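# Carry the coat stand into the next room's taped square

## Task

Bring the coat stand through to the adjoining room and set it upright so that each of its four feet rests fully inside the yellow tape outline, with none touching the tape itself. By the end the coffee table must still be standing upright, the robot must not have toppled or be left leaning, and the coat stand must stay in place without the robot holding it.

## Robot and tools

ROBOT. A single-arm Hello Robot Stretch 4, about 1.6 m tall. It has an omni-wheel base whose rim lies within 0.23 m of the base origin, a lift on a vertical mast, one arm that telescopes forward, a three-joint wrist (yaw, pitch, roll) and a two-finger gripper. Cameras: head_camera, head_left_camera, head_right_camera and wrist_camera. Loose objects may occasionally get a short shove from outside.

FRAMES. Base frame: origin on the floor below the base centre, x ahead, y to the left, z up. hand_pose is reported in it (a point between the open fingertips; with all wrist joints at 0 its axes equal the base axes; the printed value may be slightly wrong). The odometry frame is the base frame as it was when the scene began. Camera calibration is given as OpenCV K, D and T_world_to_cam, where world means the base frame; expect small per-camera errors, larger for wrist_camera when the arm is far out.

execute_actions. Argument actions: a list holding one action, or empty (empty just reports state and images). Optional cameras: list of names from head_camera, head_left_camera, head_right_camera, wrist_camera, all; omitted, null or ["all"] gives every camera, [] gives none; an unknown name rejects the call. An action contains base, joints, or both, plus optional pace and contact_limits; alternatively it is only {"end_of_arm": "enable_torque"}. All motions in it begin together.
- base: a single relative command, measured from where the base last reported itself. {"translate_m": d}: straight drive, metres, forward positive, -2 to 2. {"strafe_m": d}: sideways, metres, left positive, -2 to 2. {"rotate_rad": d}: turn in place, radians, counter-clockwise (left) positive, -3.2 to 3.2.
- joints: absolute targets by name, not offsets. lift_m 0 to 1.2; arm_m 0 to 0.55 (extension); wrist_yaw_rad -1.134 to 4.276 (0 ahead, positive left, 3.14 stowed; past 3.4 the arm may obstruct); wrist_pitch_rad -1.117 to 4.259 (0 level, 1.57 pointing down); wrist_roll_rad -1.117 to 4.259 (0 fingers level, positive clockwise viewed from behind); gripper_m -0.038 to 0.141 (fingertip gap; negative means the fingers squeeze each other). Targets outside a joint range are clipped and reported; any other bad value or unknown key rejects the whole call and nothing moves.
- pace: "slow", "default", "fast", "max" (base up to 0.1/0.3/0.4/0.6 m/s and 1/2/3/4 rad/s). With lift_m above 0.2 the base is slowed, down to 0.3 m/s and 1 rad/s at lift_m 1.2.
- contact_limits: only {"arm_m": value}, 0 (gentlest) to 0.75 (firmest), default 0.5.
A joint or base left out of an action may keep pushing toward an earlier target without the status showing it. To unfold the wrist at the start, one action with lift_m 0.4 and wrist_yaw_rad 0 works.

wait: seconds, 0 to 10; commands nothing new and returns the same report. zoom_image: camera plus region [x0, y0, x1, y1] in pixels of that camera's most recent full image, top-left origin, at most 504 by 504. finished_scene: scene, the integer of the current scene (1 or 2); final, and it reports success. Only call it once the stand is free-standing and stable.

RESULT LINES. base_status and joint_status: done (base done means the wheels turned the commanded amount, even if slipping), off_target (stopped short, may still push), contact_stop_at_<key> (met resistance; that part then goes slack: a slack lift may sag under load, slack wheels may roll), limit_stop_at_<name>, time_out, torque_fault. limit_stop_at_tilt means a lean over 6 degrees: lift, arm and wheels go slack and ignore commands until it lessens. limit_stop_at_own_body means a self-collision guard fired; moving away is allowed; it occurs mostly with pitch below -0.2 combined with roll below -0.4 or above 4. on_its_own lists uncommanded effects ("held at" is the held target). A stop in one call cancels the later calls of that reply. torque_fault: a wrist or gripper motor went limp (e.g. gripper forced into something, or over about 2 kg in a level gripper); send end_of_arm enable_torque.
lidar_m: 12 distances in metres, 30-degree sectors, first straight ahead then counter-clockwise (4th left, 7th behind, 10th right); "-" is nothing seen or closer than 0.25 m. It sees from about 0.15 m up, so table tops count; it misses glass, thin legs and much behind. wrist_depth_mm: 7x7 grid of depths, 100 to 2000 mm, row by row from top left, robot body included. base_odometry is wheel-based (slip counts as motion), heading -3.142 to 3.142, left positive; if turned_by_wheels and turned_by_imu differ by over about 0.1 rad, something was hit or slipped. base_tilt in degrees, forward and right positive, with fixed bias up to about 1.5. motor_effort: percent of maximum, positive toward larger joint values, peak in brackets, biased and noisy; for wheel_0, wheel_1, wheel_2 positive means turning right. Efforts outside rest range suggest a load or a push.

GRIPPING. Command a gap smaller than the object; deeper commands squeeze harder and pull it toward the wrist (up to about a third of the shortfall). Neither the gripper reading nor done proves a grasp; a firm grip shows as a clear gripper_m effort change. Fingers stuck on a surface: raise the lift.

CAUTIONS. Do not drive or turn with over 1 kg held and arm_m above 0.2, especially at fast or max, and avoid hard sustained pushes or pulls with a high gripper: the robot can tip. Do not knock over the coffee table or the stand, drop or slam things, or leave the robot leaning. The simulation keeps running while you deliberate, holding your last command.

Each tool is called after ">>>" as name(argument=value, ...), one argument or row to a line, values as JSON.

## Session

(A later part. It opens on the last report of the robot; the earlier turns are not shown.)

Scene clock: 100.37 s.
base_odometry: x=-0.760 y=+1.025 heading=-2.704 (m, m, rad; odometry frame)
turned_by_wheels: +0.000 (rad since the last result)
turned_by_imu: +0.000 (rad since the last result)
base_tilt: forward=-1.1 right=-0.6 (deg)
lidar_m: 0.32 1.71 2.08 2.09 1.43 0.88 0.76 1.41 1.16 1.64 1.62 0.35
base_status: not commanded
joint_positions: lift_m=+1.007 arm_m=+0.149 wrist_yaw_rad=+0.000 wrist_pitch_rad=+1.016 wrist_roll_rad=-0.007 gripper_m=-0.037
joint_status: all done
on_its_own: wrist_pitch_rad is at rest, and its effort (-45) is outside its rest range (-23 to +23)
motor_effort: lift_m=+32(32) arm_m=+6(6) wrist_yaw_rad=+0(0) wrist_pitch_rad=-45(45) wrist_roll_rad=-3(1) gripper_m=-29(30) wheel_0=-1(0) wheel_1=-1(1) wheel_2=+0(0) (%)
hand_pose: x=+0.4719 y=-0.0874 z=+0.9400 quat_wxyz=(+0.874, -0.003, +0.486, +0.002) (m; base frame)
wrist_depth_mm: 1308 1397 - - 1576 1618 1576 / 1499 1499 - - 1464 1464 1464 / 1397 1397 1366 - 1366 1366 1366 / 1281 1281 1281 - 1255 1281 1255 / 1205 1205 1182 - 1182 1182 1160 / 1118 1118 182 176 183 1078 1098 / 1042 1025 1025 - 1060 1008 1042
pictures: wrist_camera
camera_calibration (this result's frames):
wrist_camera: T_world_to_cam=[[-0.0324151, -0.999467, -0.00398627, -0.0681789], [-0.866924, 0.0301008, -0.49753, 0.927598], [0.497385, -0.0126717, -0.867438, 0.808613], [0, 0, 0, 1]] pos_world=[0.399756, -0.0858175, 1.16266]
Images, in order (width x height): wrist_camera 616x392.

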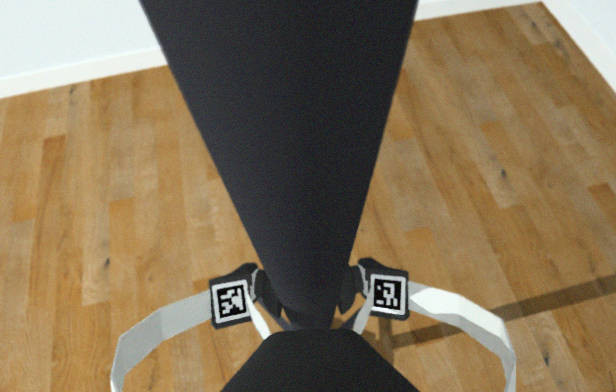

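>>> execute_actions(
  actions=[
    {"joints":{"lift_m":1.04},"pace":"slow"},
  ],
  cameras=[],
)

>>> execute_actions(
  actions=[
    {"base":{"translate_m":0.1},"pace":"slow"},
  ],
)

Scene clock: 107.90 s.
base_odometry: x=-0.760 y=+1.025 heading=-2.704 (m, m, rad; odometry frame)
turned_by_wheels: +0.000 (rad since the last result)
turned_by_imu: +0.002 (rad since the last result)
base_tilt: forward=-1.1 right=-0.5 (deg)
lidar_m: 0.33 1.71 2.08 2.10 1.44 0.88 0.78 1.41 1.16 1.64 1.62 0.39
base_status: not commanded
joint_positions: lift_m=+1.039 arm_m=+0.149 wrist_yaw_rad=+0.000 wrist_pitch_rad=+1.016 wrist_roll_rad=-0.007 gripper_m=-0.037
joint_status: all done
on_its_own: wrist_pitch_rad is at rest, and its effort (-44) is outside its rest range (-23 to +23)
motor_effort: lift_m=+32(33) arm_m=+6(6) wrist_yaw_rad=-1(2) wrist_pitch_rad=-44(47) wrist_roll_rad=-1(0) gripper_m=-30(30) wheel_0=+0(1) wheel_1=-1(1) wheel_2=+0(0) (%)
hand_pose: x=+0.4719 y=-0.0874 z=+0.9720 quat_wxyz=(+0.874, -0.003, +0.486, +0.002) (m; base frame)
wrist_depth_mm: 1308 1397 - - - 1661 1618 / 1499 1537 - - 1537 1537 1537 / 1397 1430 1397 - 1430 1430 1397 / 1308 1336 1308 - 1308 1308 1281 / 1229 1229 1229 - 1229 1229 1205 / 1138 1160 182 176 184 1118 1118 / 1078 1060 1078 - 1060 1042 1060
pictures: none
No camera images: the call's "cameras" was empty. Leave "cameras" out to get every camera's image.

Scene clock: 110.20 s.
base_odometry: x=-0.851 y=+0.983 heading=-2.704 (m, m, rad; odometry frame)
turned_by_wheels: +0.000 (rad since the last result)
turned_by_imu: +0.001 (rad since the last result)
base_tilt: forward=-1.0 right=-0.6 (deg)
lidar_m: 0.33 1.62 1.93 2.10 1.61 0.98 0.88 1.41 1.21 1.60 1.62 0.38
base_status: done
joint_positions: lift_m=+1.039 arm_m=+0.149 wrist_yaw_rad=+0.000 wrist_pitch_rad=+1.015 wrist_roll_rad=-0.007 gripper_m=-0.037
joint_status: not commanded
on_its_own: wrist_pitch_rad is at rest, and its effort (-43) is outside its rest range (-23 to +23)
motor_effort: lift_m=+32(32) arm_m=+6(6) wrist_yaw_rad=-2(3) wrist_pitch_rad=-43(47) wrist_roll_rad=-3(1) gripper_m=-30(30) wheel_0=+1(4) wheel_1=+1(4) wheel_2=-1(5) (%)
hand_pose: x=+0.4720 y=-0.0874 z=+0.9720 quat_wxyz=(+0.874, -0.003, +0.486, +0.002) (m; base frame)
wrist_depth_mm: 1205 1308 - - - 1618 1618 / 1397 1464 - - 1537 1537 1537 / 1430 1397 - - 1397 1397 1397 / 1336 1308 1308 - 1308 1281 1281 / 1229 1229 1229 - 1205 1205 1205 / 1138 1138 182 147 183 1118 1118 / 1078 1042 1078 - 1060 1042 1078
pictures: head_camera, head_left_camera, head_right_camera, wrist_camera
camera_calibration (this result's frames):
wrist_camera: T_world_to_cam=[[-0.032248, -0.999472, -0.0040006, -0.0680873], [-0.86671, 0.0299574, -0.497912, 0.943915], [0.497768, -0.0125893, -0.867219, 0.835981], [0, 0, 0, 1]] pos_world=[0.39978, -0.0858043, 1.19469]
Images, in order (width x height): head_camera 420x560, head_left_camera 420x672, head_right_camera 420x672, wrist_camera 616x392.

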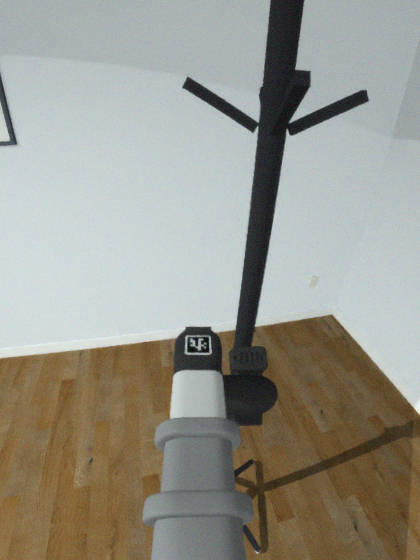

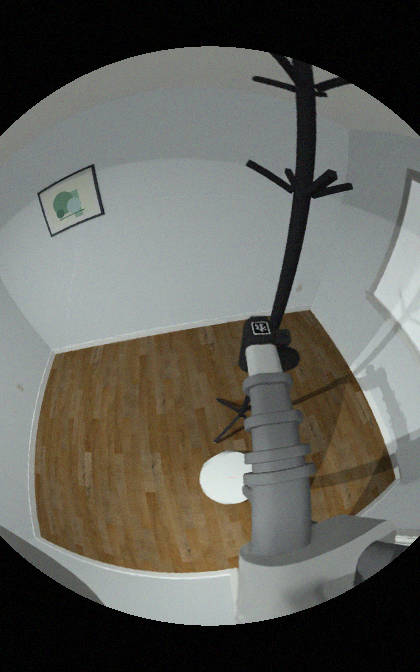

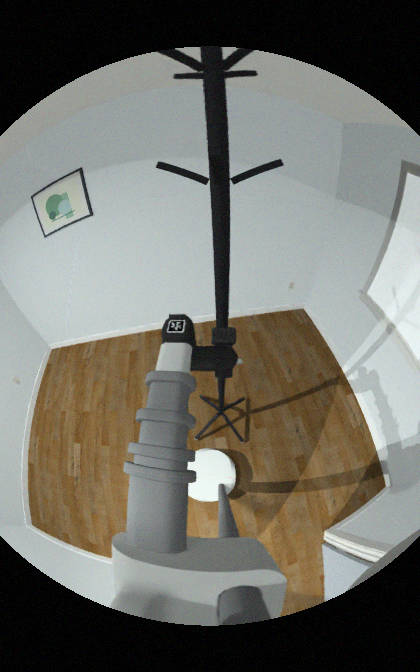

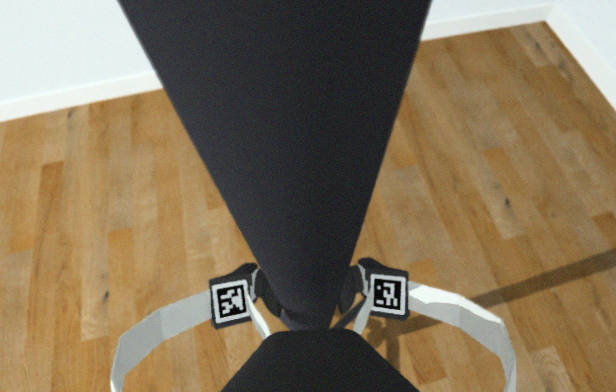

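Carried.

>>> execute_actions(
  actions=[
    {"base":{"rotate_rad":-2.95},"pace":"slow"},
  ],
  cameras=["head_right_camera"],
)

>>> execute_actions(
  actions=[
    {"base":{"strafe_m":0.37}},
  ],
)

Scene clock: 119.53 s.
base_odometry: x=-0.851 y=+0.983 heading=+0.629 (m, m, rad; odometry frame)
turned_by_wheels: -2.950 (rad since the last result)
turned_by_imu: -2.925 (rad since the last result)
base_tilt: forward=-1.0 right=-0.5 (deg)
lidar_m: 0.32 1.21 1.26 1.59 1.67 1.70 1.61 1.66 2.24 2.11 1.28 0.35
base_status: done
joint_positions: lift_m=+1.039 arm_m=+0.149 wrist_yaw_rad=+0.000 wrist_pitch_rad=+1.016 wrist_roll_rad=-0.008 gripper_m=-0.037
joint_status: not commanded
on_its_own: wrist_pitch_rad is at rest, and its effort (-47) is outside its rest range (-23 to +23)
motor_effort: lift_m=+32(32) arm_m=+6(6) wrist_yaw_rad=+0(5) wrist_pitch_rad=-47(46) wrist_roll_rad=-2(1) gripper_m=-30(32) wheel_0=+1(6) wheel_1=-1(4) wheel_2=+1(6) (%)
hand_pose: x=+0.4718 y=-0.0874 z=+0.9720 quat_wxyz=(+0.874, -0.003, +0.486, +0.002) (m; base frame)
wrist_depth_mm: 1205 1661 - - 591 603 609 / 1229 1537 - - 707 715 732 / 1205 1430 1366 - 866 878 904 / 1255 1308 1308 - 1138 1182 1182 / 1205 1229 1229 112 1205 1205 1205 / 1118 1138 182 181 183 1118 1138 / 1078 1060 1078 - 1078 1060 1060
pictures: head_right_camera
Images, in order (width x height): head_right_camera 420x672.

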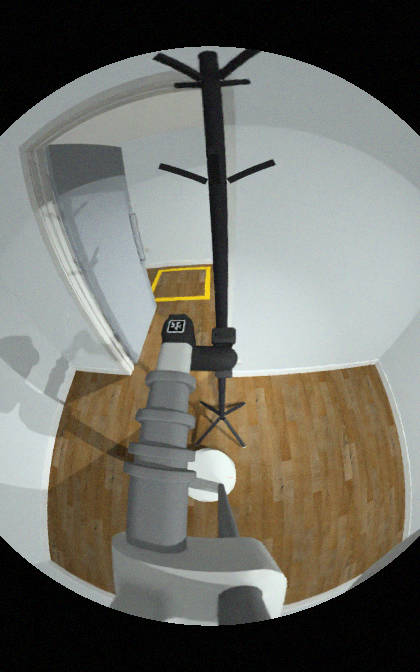

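Scene clock: 122.10 s.
base_odometry: x=-1.068 y=+1.282 heading=+0.629 (m, m, rad; odometry frame)
turned_by_wheels: +0.000 (rad since the last result)
turned_by_imu: +0.001 (rad since the last result)
base_tilt: forward=-1.0 right=-0.5 (deg)
lidar_m: 0.30 0.98 1.25 1.20 1.25 1.69 1.61 1.68 2.31 2.50 1.27 0.39
base_status: done
joint_positions: lift_m=+1.039 arm_m=+0.149 wrist_yaw_rad=+0.000 wrist_pitch_rad=+1.016 wrist_roll_rad=-0.008 gripper_m=-0.037
joint_status: not commanded
on_its_own: wrist_pitch_rad is at rest, and its effort (-47) is outside its rest range (-23 to +23)
motor_effort: lift_m=+32(32) arm_m=+6(6) wrist_yaw_rad=-2(3) wrist_pitch_rad=-47(47) wrist_roll_rad=-2(7) gripper_m=-30(31) wheel_0=+1(9) wheel_1=-2(8) wheel_2=+1(1) (%)
hand_pose: x=+0.4718 y=-0.0874 z=+0.9719 quat_wxyz=(+0.874, -0.003, +0.487, +0.002) (m; base frame)
wrist_depth_mm: 732 991 - - 1661 1618 597 / 768 1042 - - 1576 741 723 / 809 1078 1397 - 1397 891 891 / 1008 1160 1336 - 1281 1160 1205 / 1205 1205 1229 113 1205 1229 1205 / 1118 1138 183 164 185 1098 1118 / 1078 1042 1078 - 1078 1060 1060
pictures: head_camera, head_left_camera, head_right_camera, wrist_camera
camera_calibration (this result's frames):
wrist_camera: T_world_to_cam=[[-0.0319777, -0.999481, -0.00377811, -0.0684445], [-0.867204, 0.0296245, -0.49707, 0.943073], [0.496925, -0.0126188, -0.867702, 0.836884], [0, 0, 0, 1]] pos_world=[0.39978, -0.0857866, 1.19468]
Images, in order (width x height): head_camera 420x560, head_left_camera 420x672, head_right_camera 420x672, wrist_camera 616x392.

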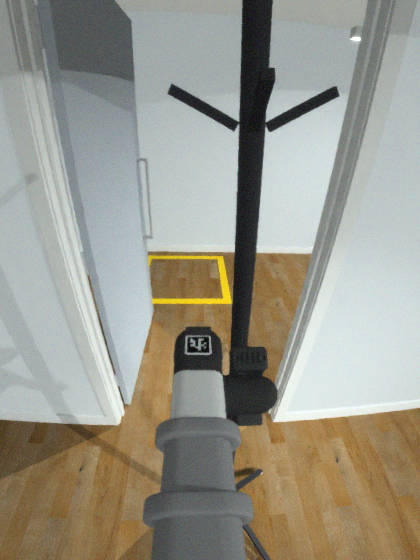

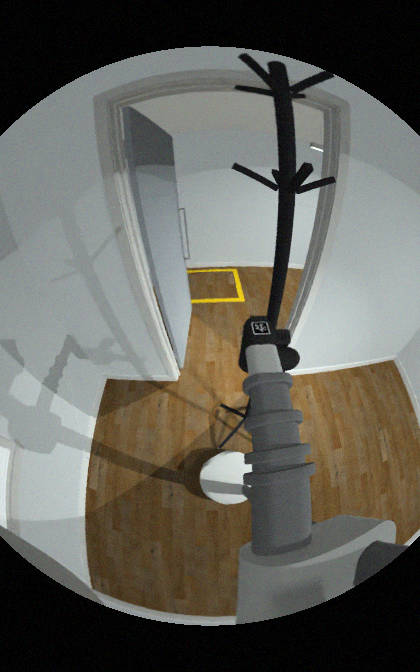

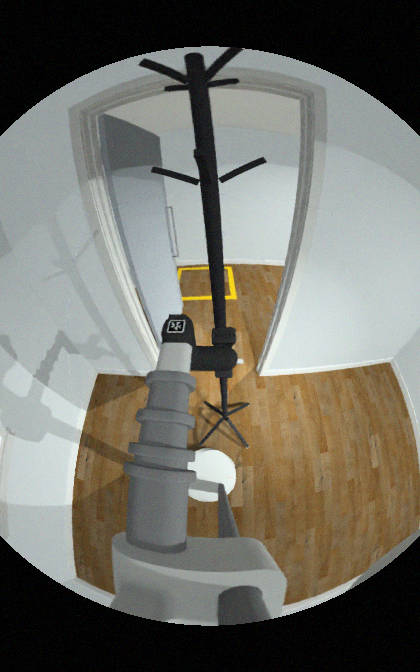

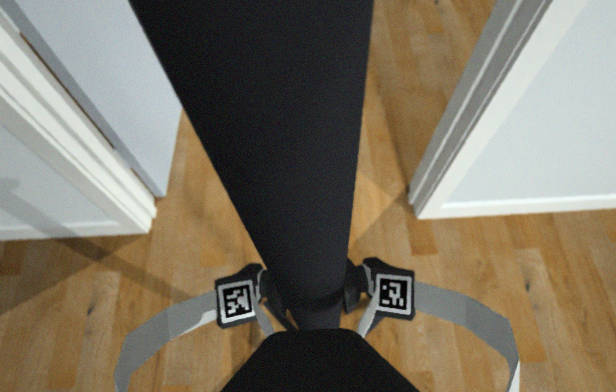

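>>> execute_actions(
  actions=[
    {"base":{"translate_m":0.6}},
  ],
  cameras=["head_right_camera","wrist_camera"],
)

>>> execute_actions(
  actions=[
    {"base":{"translate_m":1.45}},
  ],
)

Scene clock: 141.43 s.
base_odometry: x=-0.583 y=+1.635 heading=+0.629 (m, m, rad; odometry frame)
turned_by_wheels: +0.000 (rad since the last result)
turned_by_imu: +0.006 (rad since the last result)
base_tilt: forward=-1.1 right=-0.5 (deg)
lidar_m: 0.31 0.59 0.53 1.09 1.31 1.77 2.21 2.32 2.59 1.22 0.54 0.36
base_status: done
joint_positions: lift_m=+1.039 arm_m=+0.149 wrist_yaw_rad=+0.000 wrist_pitch_rad=+1.016 wrist_roll_rad=-0.007 gripper_m=-0.037
joint_status: not commanded
on_its_own: wrist_pitch_rad is at rest, and its effort (-45) is outside its rest range (-23 to +23)
motor_effort: lift_m=+32(32) arm_m=+6(6) wrist_yaw_rad=-2(2) wrist_pitch_rad=-45(49) wrist_roll_rad=+0(6) gripper_m=-30(30) wheel_0=+0(5) wheel_1=+0(4) wheel_2=+1(9) (%)
hand_pose: x=+0.4719 y=-0.0874 z=+0.9720 quat_wxyz=(+0.874, -0.003, +0.486, +0.002) (m; base frame)
wrist_depth_mm: 691 960 - - 1708 1661 1661 / 699 1042 - - 1537 1537 1537 / 699 1008 1397 - 1397 1397 1397 / 699 1025 1308 - 1308 1308 1281 / 691 1008 1229 109 1205 1205 1205 / 683 931 182 160 184 1098 1138 / 683 878 1060 - 1078 854 564
pictures: head_right_camera, wrist_camera
camera_calibration (this result's frames):
wrist_camera: T_world_to_cam=[[-0.0320936, -0.999477, -0.00386249, -0.0683043], [-0.867031, 0.0297628, -0.497365, 0.943388], [0.49722, -0.0126133, -0.867533, 0.836585], [0, 0, 0, 1]] pos_world=[0.399788, -0.0857944, 1.19471]
Images, in order (width x height): head_right_camera 420x672, wrist_camera 616x392.

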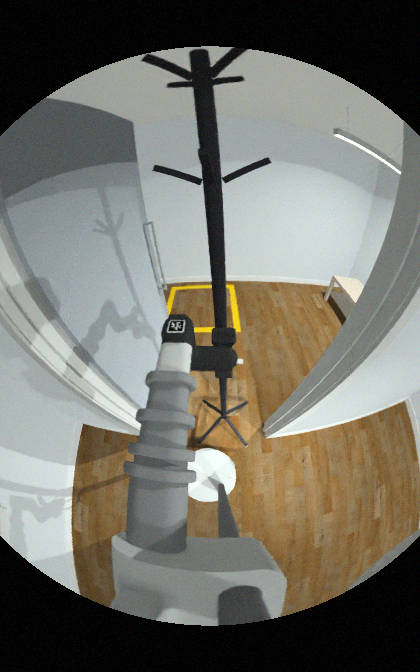

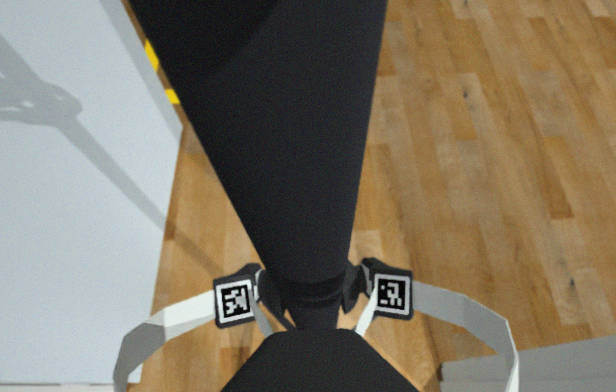

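Scene clock: 147.77 s.
base_odometry: x=+0.589 y=+2.488 heading=+0.629 (m, m, rad; odometry frame)
turned_by_wheels: +0.000 (rad since the last result)
turned_by_imu: +0.000 (rad since the last result)
base_tilt: forward=-1.1 right=-0.6 (deg)
lidar_m: 0.32 1.10 1.34 1.27 0.36 0.55 3.79 1.14 1.47 1.77 1.53 0.41
base_status: done
joint_positions: lift_m=+1.039 arm_m=+0.149 wrist_yaw_rad=+0.000 wrist_pitch_rad=+1.015 wrist_roll_rad=-0.007 gripper_m=-0.037
joint_status: not commanded
on_its_own: wrist_pitch_rad is at rest, and its effort (-44) is outside its rest range (-23 to +23)
motor_effort: lift_m=+32(31) arm_m=+6(6) wrist_yaw_rad=-1(2) wrist_pitch_rad=-44(51) wrist_roll_rad=-4(3) gripper_m=-30(30) wheel_0=-1(5) wheel_1=+1(3) wheel_2=+0(10) (%)
hand_pose: x=+0.4721 y=-0.0874 z=+0.9721 quat_wxyz=(+0.874, -0.003, +0.486, +0.002) (m; base frame)
wrist_depth_mm: 768 - - - 809 820 831 / 878 891 - - 976 976 991 / 1060 1118 - - 1182 1229 1229 / 1281 1308 1281 - 1281 1308 1308 / 1229 1229 1229 - 1205 1229 1205 / 1138 1138 182 142 184 1098 1138 / 1078 1042 1078 - 1098 1042 1060
pictures: head_camera, head_left_camera, head_right_camera, wrist_camera
camera_calibration (this result's frames):
wrist_camera: T_world_to_cam=[[-0.0322684, -0.999471, -0.00402355, -0.0680517], [-0.866686, 0.0299859, -0.497952, 0.944016], [0.497809, -0.0125809, -0.867195, 0.835986], [0, 0, 0, 1]] pos_world=[0.399808, -0.0858054, 1.19476]
Images, in order (width x height): head_camera 420x560, head_left_camera 420x672, head_right_camera 420x672, wrist_camera 616x392.

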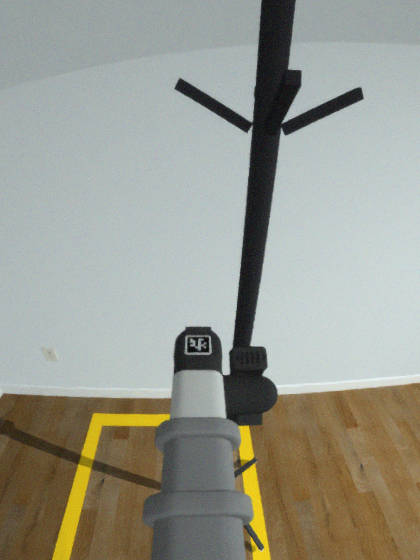

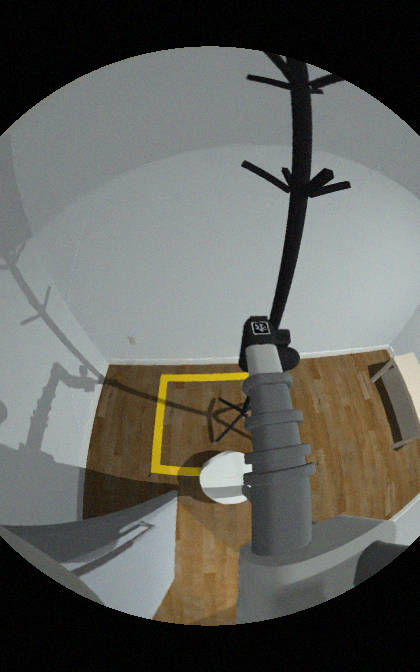

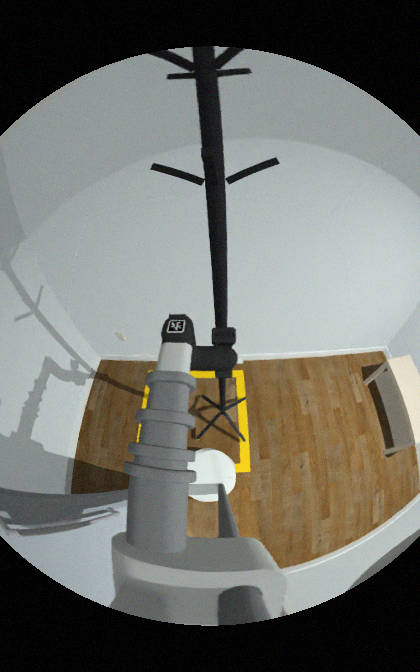

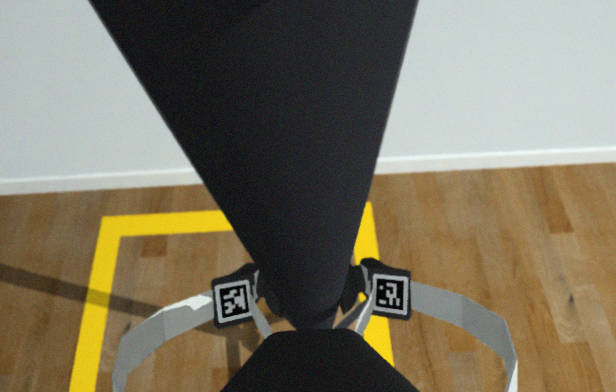

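>>> execute_actions(
  actions=[
    {"base":{"translate_m":0.07},"pace":"slow"},
  ],
  cameras=[],
)

>>> execute_actions(
  actions=[
    {"base":{"strafe_m":0.17},"joints":{"lift_m":1.015},"pace":"slow"},
  ],
  cameras=[],
)

>>> execute_actions(
  actions=[
    {"joints":{"lift_m":0.992},"pace":"slow"},
  ],
)

Scene clock: 154.90 s.
base_odometry: x=+0.646 y=+2.529 heading=+0.629 (m, m, rad; odometry frame)
turned_by_wheels: +0.000 (rad since the last result)
turned_by_imu: +0.003 (rad since the last result)
base_tilt: forward=-1.0 right=-0.6 (deg)
lidar_m: 0.33 1.05 1.34 1.28 0.43 0.55 3.86 1.21 1.56 1.77 1.45 0.36
base_status: done
joint_positions: lift_m=+1.039 arm_m=+0.149 wrist_yaw_rad=+0.000 wrist_pitch_rad=+1.015 wrist_roll_rad=-0.007 gripper_m=-0.037
joint_status: not commanded
on_its_own: wrist_pitch_rad is at rest, and its effort (-44) is outside its rest range (-23 to +23)
motor_effort: lift_m=+31(31) arm_m=+6(6) wrist_yaw_rad=-2(3) wrist_pitch_rad=-44(48) wrist_roll_rad=-2(1) gripper_m=-29(30) wheel_0=+2(4) wheel_1=+1(2) wheel_2=-1(4) (%)
hand_pose: x=+0.4721 y=-0.0874 z=+0.9721 quat_wxyz=(+0.874, -0.003, +0.486, +0.002) (m; base frame)
wrist_depth_mm: 683 699 - - - 732 750 / 788 809 - - 878 878 878 / 960 1008 1060 - 1078 1078 1098 / 1229 1229 1229 - 1281 1281 1281 / 1255 1205 1205 - 1205 1205 1182 / 1138 1138 181 150 184 1118 1118 / 1078 1060 1060 - 1078 1042 1060
pictures: none
No camera images: the call's "cameras" was empty. Leave "cameras" out to get every camera's image.

Scene clock: 157.73 s.
base_odometry: x=+0.546 y=+2.667 heading=+0.629 (m, m, rad; odometry frame)
turned_by_wheels: +0.000 (rad since the last result)
turned_by_imu: +0.001 (rad since the last result)
base_tilt: forward=-1.1 right=-0.5 (deg)
lidar_m: 0.32 1.05 1.14 1.12 0.28 0.29 0.96 1.28 1.56 1.94 1.45 0.40
base_status: done
joint_positions: lift_m=+1.014 arm_m=+0.149 wrist_yaw_rad=+0.000 wrist_pitch_rad=+1.016 wrist_roll_rad=-0.007 gripper_m=-0.037
joint_status: all done
on_its_own: wrist_pitch_rad is at rest, and its effort (-46) is outside its rest range (-23 to +23)
motor_effort: lift_m=+28(30) arm_m=+6(6) wrist_yaw_rad=+1(2) wrist_pitch_rad=-46(48) wrist_roll_rad=-2(1) gripper_m=-30(30) wheel_0=+0(6) wheel_1=+2(7) wheel_2=+0(1) (%)
hand_pose: x=+0.4719 y=-0.0874 z=+0.9473 quat_wxyz=(+0.874, -0.003, +0.486, +0.002) (m; base frame)
wrist_depth_mm: 691 691 - - 723 732 750 / 798 809 - - 866 878 878 / 960 1008 1025 - 1060 1098 1098 / 1205 1255 1229 - 1255 1255 1255 / 1182 1205 1182 113 1182 1182 1160 / 1118 1138 183 162 184 1078 1098 / 1060 1042 1042 - 1042 1025 1042
pictures: none
No camera images: the call's "cameras" was empty. Leave "cameras" out to get every camera's image.

Scene clock: 158.70 s.
base_odometry: x=+0.546 y=+2.667 heading=+0.629 (m, m, rad; odometry frame)
turned_by_wheels: +0.000 (rad since the last result)
turned_by_imu: +0.001 (rad since the last result)
base_tilt: forward=-1.1 right=-0.6 (deg)
lidar_m: 0.35 1.03 1.15 1.11 0.28 0.30 0.95 1.28 1.57 1.93 1.44 0.38
base_status: not commanded
joint_positions: lift_m=+0.992 arm_m=+0.149 wrist_yaw_rad=+0.001 wrist_pitch_rad=+1.008 wrist_roll_rad=-0.007 gripper_m=-0.037
joint_status: all done
on_its_own: wrist_pitch_rad is at rest, and its effort (-25) is outside its rest range (-23 to +23)
motor_effort: lift_m=+19(27) arm_m=+6(6) wrist_yaw_rad=-4(3) wrist_pitch_rad=-25(46) wrist_roll_rad=-2(0) gripper_m=-26(31) wheel_0=+1(2) wheel_1=+2(2) wheel_2=+0(0) (%)
hand_pose: x=+0.4738 y=-0.0873 z=+0.9262 quat_wxyz=(+0.876, -0.003, +0.483, +0.002) (m; base frame)
wrist_depth_mm: 668 676 - - 707 723 741 / 778 809 - - 842 854 854 / 946 960 991 - 1025 1042 1078 / 1182 1229 1229 - 1229 1229 1255 / 1205 1205 1182 115 1182 1182 1182 / 1098 1118 182 173 186 1078 1098 / 1042 1008 1042 - 1025 1008 1025
pictures: head_camera, head_left_camera, head_right_camera, wrist_camera
camera_calibration (this result's frames):
wrist_camera: T_world_to_cam=[[-0.0316528, -0.99949, -0.00420791, -0.0682221], [-0.863301, 0.029461, -0.503828, 0.926411], [0.503695, -0.0123149, -0.863794, 0.789385], [0, 0, 0, 1]] pos_world=[0.400002, -0.0857591, 1.14833]
Images, in order (width x height): head_camera 420x560, head_left_camera 420x672, head_right_camera 420x672, wrist_camera 616x392.

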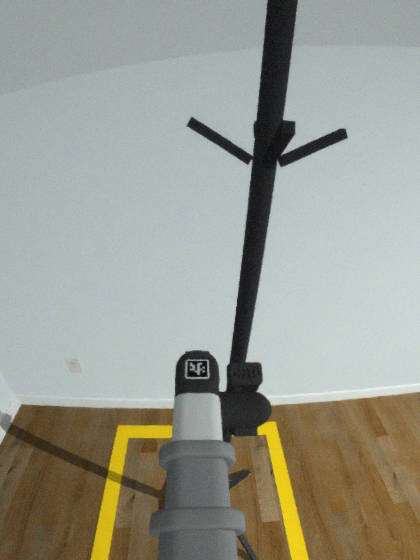

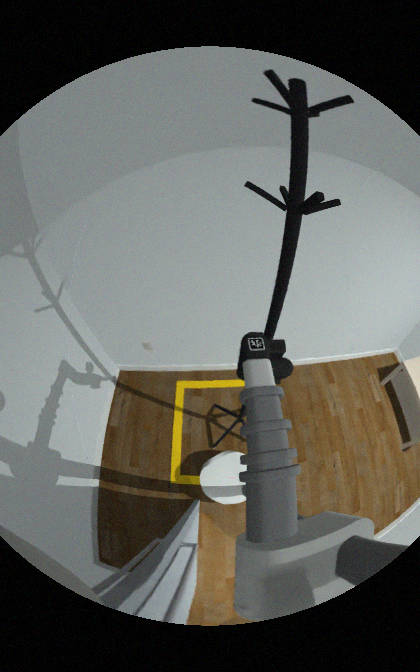

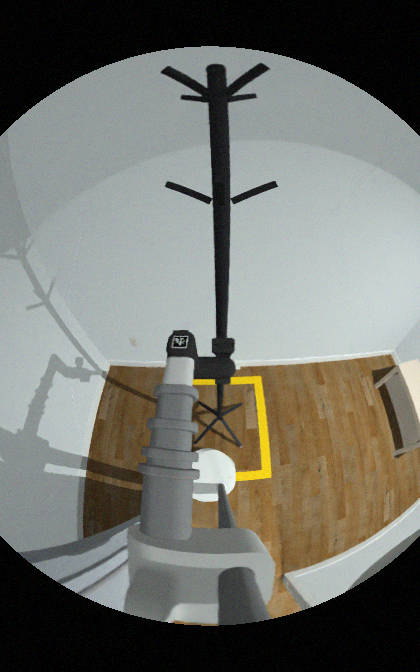

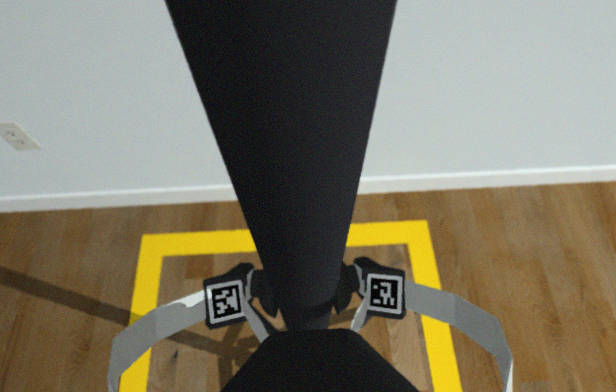

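>>> execute_actions(
  actions=[
    {"joints":{"gripper_m":0.08,"lift_m":1.0}},
  ],
  cameras=[],
)

>>> execute_actions(
  actions=[
    {"joints":{"arm_m":0.03}},
  ],
)

Scene clock: 165.50 s.
base_odometry: x=+0.546 y=+2.667 heading=+0.629 (m, m, rad; odometry frame)
turned_by_wheels: +0.000 (rad since the last result)
turned_by_imu: +0.002 (rad since the last result)
base_tilt: forward=-1.0 right=-0.6 (deg)
lidar_m: 0.33 1.04 1.16 1.11 0.29 0.28 0.95 1.27 1.57 1.93 1.47 0.36
base_status: not commanded
joint_positions: lift_m=+1.000 arm_m=+0.149 wrist_yaw_rad=+0.000 wrist_pitch_rad=+1.004 wrist_roll_rad=-0.008 gripper_m=+0.080
joint_status: all done
motor_effort: lift_m=+20(29) arm_m=+6(6) wrist_yaw_rad=-2(6) wrist_pitch_rad=-11(44) wrist_roll_rad=+0(1) gripper_m=-3(28) wheel_0=+2(3) wheel_1=+2(3) wheel_2=+0(1) (%)
hand_pose: x=+0.4749 y=-0.0873 z=+0.9348 quat_wxyz=(+0.877, -0.004, +0.481, +0.002) (m; base frame)
wrist_depth_mm: 668 - - - 699 715 732 / 778 809 - - 831 842 842 / 946 960 - - 1025 1042 1060 / 1182 1205 - 1255 1255 1229 1281 / 1205 1205 1182 1160 1160 1182 1182 / 1118 1098 194 146 1078 1118 1098 / 1060 1042 1042 - 1060 1025 1025
pictures: none
No camera images: the call's "cameras" was empty. Leave "cameras" out to get every camera's image.

Scene clock: 166.87 s.
base_odometry: x=+0.546 y=+2.667 heading=+0.629 (m, m, rad; odometry frame)
turned_by_wheels: +0.000 (rad since the last result)
turned_by_imu: +0.000 (rad since the last result)
base_tilt: forward=-1.0 right=-0.5 (deg)
lidar_m: 0.34 1.05 1.15 1.10 0.28 0.29 0.96 1.27 1.58 1.94 1.46 0.36
base_status: not commanded
joint_positions: lift_m=+1.000 arm_m=+0.031 wrist_yaw_rad=+0.000 wrist_pitch_rad=+1.001 wrist_roll_rad=-0.008 gripper_m=+0.080
joint_status: all done
motor_effort: lift_m=+20(20) arm_m=-7(2) wrist_yaw_rad=-2(6) wrist_pitch_rad=-5(9) wrist_roll_rad=-1(0) gripper_m=-4(4) wheel_0=+1(3) wheel_1=+2(2) wheel_2=+0(0) (%)
hand_pose: x=+0.3578 y=-0.0874 z=+0.9352 quat_wxyz=(+0.877, -0.003, +0.480, +0.002) (m; base frame)
wrist_depth_mm: 788 798 798 768 842 842 866 / 917 931 931 213 976 991 1008 / 1098 1138 1160 266 1205 1229 1255 / 1281 1281 1308 1255 1281 1281 1308 / 1205 1205 1205 1182 1205 1182 1182 / 1118 1098 217 707 1078 1118 1098 / 1060 1025 1042 - 1042 1025 1025
pictures: head_camera, head_left_camera, head_right_camera, wrist_camera
camera_calibration (this result's frames):
wrist_camera: T_world_to_cam=[[-0.0322366, -0.999471, -0.00423685, -0.0717614], [-0.859687, 0.0298897, -0.509945, 0.835272], [0.509802, -0.0127965, -0.860196, 0.849987], [0, 0, 0, 1]] pos_world=[0.282434, -0.0858126, 1.15679]
Images, in order (width x height): head_camera 420x560, head_left_camera 420x672, head_right_camera 420x672, wrist_camera 616x392.

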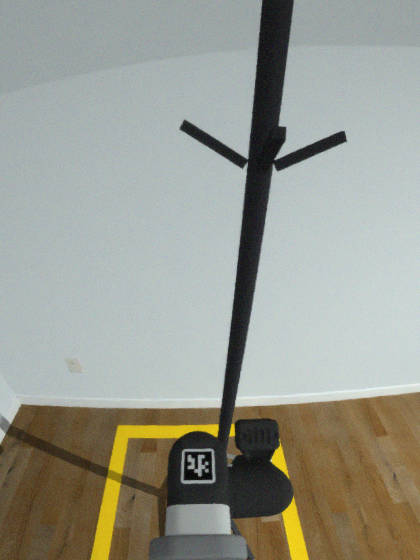

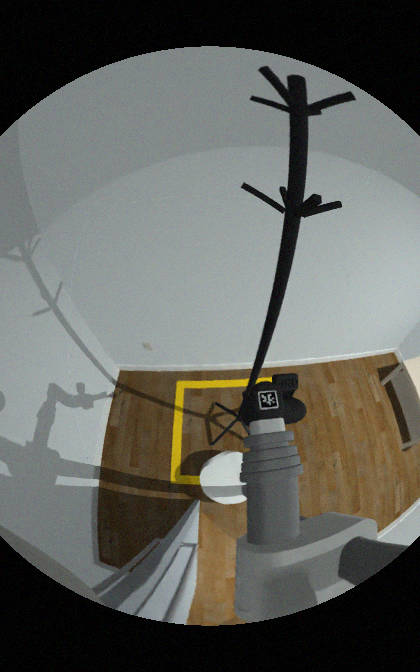

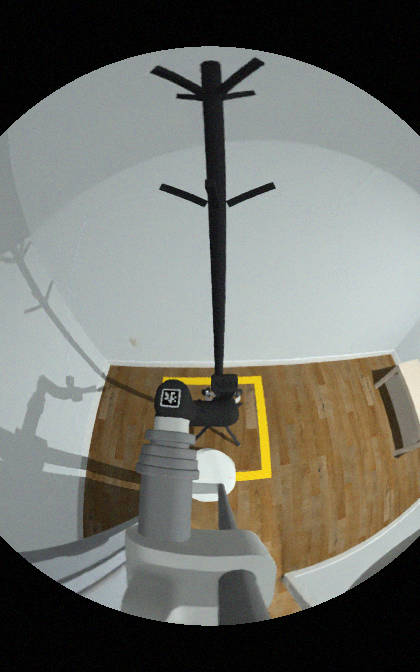

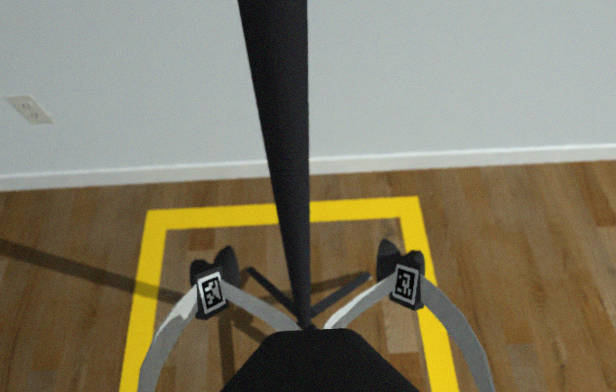

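>>> execute_actions(
  actions=[],
  cameras=["head_left_camera","wrist_camera"],
)

Scene clock: 174.27 s.
base_odometry: x=+0.546 y=+2.667 heading=+0.629 (m, m, rad; odometry frame)
turned_by_wheels: +0.000 (rad since the last result)
turned_by_imu: +0.001 (rad since the last result)
base_tilt: forward=-1.1 right=-0.6 (deg)
lidar_m: 0.35 1.04 1.16 1.11 0.29 0.30 0.92 1.27 1.57 1.94 1.45 0.37
base_status: not commanded
joint_positions: lift_m=+1.000 arm_m=+0.031 wrist_yaw_rad=+0.000 wrist_pitch_rad=+1.001 wrist_roll_rad=-0.008 gripper_m=+0.080
joint_status: all done
motor_effort: lift_m=+20(20) arm_m=-7(2) wrist_yaw_rad=+0(6) wrist_pitch_rad=-4(9) wrist_roll_rad=+0(0) gripper_m=-2(4) wheel_0=+1(3) wheel_1=+2(2) wheel_2=+0(0) (%)
hand_pose: x=+0.3578 y=-0.0874 z=+0.9352 quat_wxyz=(+0.877, -0.003, +0.480, +0.002) (m; base frame)
wrist_depth_mm: 798 798 778 778 842 854 878 / 917 931 946 220 991 1008 1008 / 1098 1138 1160 266 1205 1229 1229 / 1281 1308 1308 1255 1281 1281 1308 / 1182 1205 1182 1160 1182 1182 1182 / 1118 1118 217 715 1078 1118 1098 / 1042 1042 1025 - 1060 1008 1042
pictures: head_left_camera, wrist_camera
camera_calibration (this result's frames):
wrist_camera: T_world_to_cam=[[-0.0322364, -0.999471, -0.00423668, -0.0717616], [-0.859687, 0.0298895, -0.509945, 0.835272], [0.509802, -0.0127966, -0.860196, 0.849987], [0, 0, 0, 1]] pos_world=[0.282434, -0.0858126, 1.15679]
Images, in order (width x height): head_left_camera 420x672, wrist_camera 616x392.

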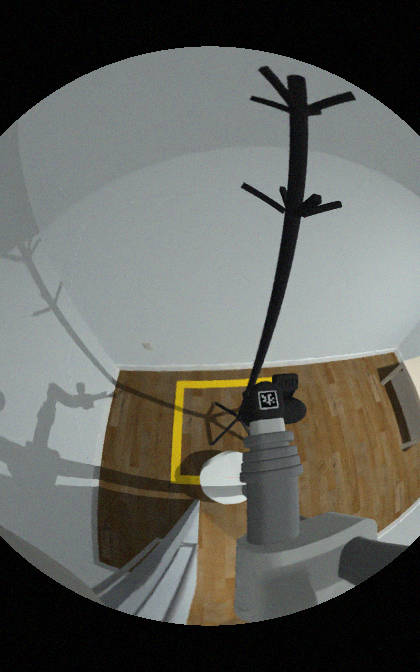

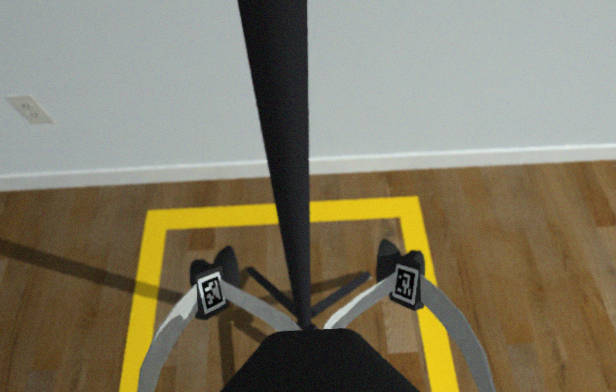

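>>> finished_scene(
  scene=1,
)

The scene is finished: the task was done.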